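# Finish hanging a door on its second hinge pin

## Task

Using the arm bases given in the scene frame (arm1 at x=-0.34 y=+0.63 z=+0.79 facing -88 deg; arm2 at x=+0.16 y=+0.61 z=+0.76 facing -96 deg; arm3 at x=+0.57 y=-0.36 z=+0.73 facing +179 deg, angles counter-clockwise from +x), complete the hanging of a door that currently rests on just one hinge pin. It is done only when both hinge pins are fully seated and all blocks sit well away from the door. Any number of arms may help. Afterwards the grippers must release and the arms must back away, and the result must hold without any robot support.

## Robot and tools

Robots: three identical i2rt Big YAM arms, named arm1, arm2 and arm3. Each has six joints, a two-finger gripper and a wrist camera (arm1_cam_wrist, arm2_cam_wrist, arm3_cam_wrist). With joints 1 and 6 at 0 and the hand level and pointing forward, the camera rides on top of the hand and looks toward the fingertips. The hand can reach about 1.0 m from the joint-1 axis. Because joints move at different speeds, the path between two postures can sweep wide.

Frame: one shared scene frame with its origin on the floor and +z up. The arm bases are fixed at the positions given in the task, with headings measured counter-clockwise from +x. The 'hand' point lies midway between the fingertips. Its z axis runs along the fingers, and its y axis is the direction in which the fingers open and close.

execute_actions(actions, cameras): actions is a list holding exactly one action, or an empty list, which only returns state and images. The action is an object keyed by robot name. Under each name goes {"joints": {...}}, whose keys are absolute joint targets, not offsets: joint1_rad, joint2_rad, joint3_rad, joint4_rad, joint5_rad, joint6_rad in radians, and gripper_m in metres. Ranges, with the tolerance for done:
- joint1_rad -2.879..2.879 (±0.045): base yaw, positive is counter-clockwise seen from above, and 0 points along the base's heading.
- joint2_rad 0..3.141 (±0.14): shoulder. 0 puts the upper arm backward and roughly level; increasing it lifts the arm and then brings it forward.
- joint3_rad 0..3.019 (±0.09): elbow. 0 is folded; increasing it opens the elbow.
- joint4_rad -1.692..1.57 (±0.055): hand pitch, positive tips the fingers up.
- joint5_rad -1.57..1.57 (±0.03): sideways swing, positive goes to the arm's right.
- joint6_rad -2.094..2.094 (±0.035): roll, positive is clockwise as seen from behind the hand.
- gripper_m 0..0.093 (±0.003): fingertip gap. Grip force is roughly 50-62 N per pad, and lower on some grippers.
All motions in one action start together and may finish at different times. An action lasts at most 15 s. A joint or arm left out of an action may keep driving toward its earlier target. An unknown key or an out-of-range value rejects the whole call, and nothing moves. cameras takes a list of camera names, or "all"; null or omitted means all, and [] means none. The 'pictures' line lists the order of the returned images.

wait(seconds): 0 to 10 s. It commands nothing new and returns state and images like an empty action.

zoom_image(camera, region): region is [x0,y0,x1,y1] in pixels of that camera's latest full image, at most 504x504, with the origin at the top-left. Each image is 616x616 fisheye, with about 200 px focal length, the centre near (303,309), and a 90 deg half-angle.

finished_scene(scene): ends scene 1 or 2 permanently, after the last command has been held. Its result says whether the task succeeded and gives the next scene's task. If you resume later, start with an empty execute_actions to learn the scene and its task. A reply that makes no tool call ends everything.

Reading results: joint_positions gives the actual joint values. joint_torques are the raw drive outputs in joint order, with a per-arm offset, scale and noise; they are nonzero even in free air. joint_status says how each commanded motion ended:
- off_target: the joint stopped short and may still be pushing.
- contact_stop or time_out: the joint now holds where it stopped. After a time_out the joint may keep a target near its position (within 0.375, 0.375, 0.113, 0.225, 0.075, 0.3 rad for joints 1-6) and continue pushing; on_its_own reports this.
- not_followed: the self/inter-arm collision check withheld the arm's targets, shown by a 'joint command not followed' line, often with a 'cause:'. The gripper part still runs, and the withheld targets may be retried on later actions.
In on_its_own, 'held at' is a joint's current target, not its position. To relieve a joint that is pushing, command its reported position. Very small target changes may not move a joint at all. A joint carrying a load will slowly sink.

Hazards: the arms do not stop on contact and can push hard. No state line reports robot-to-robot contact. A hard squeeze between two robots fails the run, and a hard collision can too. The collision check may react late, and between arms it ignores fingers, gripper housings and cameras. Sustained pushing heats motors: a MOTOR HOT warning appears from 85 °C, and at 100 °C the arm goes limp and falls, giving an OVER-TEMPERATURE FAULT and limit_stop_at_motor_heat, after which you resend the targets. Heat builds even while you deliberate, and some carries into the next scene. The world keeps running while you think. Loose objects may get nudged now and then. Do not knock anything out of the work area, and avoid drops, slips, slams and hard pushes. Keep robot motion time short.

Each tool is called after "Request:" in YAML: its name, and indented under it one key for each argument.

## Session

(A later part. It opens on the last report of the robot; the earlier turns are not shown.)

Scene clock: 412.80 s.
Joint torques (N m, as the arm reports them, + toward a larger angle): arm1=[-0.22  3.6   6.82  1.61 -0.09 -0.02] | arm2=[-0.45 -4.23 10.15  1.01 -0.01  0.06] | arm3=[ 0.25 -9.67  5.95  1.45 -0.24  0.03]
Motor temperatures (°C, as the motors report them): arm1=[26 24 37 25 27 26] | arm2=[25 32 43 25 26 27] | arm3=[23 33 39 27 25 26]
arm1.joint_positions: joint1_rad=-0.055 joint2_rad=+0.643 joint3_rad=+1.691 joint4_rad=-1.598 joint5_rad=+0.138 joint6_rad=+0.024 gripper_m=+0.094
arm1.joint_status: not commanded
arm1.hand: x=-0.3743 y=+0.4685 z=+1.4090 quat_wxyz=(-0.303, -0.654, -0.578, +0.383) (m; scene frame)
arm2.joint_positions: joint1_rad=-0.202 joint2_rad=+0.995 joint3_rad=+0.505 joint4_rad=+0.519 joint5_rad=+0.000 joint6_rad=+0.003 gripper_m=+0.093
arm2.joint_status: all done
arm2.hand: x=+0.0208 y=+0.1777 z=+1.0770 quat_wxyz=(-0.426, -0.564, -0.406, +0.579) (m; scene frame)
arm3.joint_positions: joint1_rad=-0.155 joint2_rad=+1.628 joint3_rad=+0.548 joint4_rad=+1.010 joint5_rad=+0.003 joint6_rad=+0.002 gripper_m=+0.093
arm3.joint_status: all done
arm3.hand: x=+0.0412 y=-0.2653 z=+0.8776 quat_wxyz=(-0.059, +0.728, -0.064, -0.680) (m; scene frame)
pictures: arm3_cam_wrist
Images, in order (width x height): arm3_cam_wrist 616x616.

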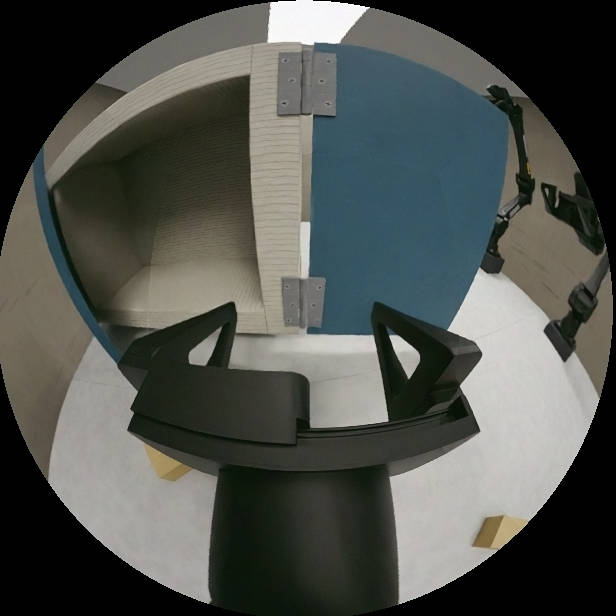

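Request:
execute_actions:
  actions:
    - {"arm3":{"joints":{"joint2_rad":1.0,"joint3_rad":0.6,"joint4_rad":0.1}},"arm2":{"joints":{"joint2_rad":0.7,"joint3_rad":0.5,"joint4_rad":0.3}}}
  cameras: ["arm3_cam_wrist"]

Scene clock: 419.63 s.
Joint torques (N m, as the arm reports them, + toward a larger angle): arm1=[-0.12  3.58  6.8   1.64 -0.09 -0.02] | arm2=[-1.11 -1.29 11.73  1.06 -0.01  0.09] | arm3=[ 0.77 -4.67 12.66  1.41 -0.24  0.03]
Motor temperatures (°C, as the motors report them): arm1=[26 24 37 25 27 26] | arm2=[25 32 43 25 26 27] | arm3=[23 33 40 27 25 26]
arm1.joint_positions: joint1_rad=-0.055 joint2_rad=+0.643 joint3_rad=+1.691 joint4_rad=-1.598 joint5_rad=+0.138 joint6_rad=+0.024 gripper_m=+0.094
arm1.joint_status: not commanded
arm1.hand: x=-0.3743 y=+0.4685 z=+1.4090 quat_wxyz=(-0.303, -0.654, -0.578, +0.383) (m; scene frame)
arm2.joint_positions: joint1_rad=-0.202 joint2_rad=+0.690 joint3_rad=+0.499 joint4_rad=+0.320 joint5_rad=+0.000 joint6_rad=+0.003 gripper_m=+0.093
arm2.joint_status: all done
arm2.hand: x=+0.0397 y=+0.2385 z=+1.1472 quat_wxyz=(-0.446, -0.535, -0.384, +0.606) (m; scene frame)
arm3.joint_positions: joint1_rad=-0.155 joint2_rad=+1.003 joint3_rad=+0.561 joint4_rad=+0.110 joint5_rad=+0.003 joint6_rad=+0.002 gripper_m=+0.093
arm3.joint_status: all done
arm3.hand: x=+0.1235 y=-0.2796 z=+0.9697 quat_wxyz=(-0.050, +0.811, -0.071, -0.578) (m; scene frame)
pictures: arm3_cam_wrist
Images, in order (width x height): arm3_cam_wrist 616x616.

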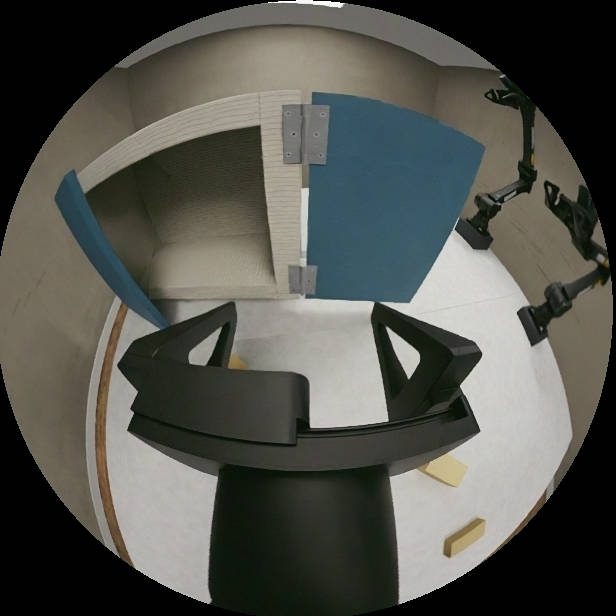

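Request:
zoom_image:
  camera: "arm3_cam_wrist"
  region: [275,80,340,175]

Region (275, 80, 340, 175) of arm3_cam_wrist's 616x616 image, scaled by 5.305, with more detail than that image has; it fills the left 345 columns of this view, and the rest is white.

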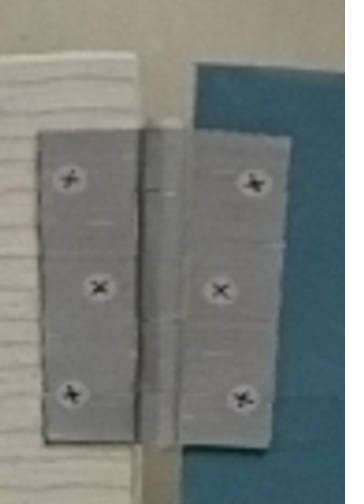

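Top pin is flush too.

Request:
finished_scene:
  scene: 2

The scene is finished: the task was done.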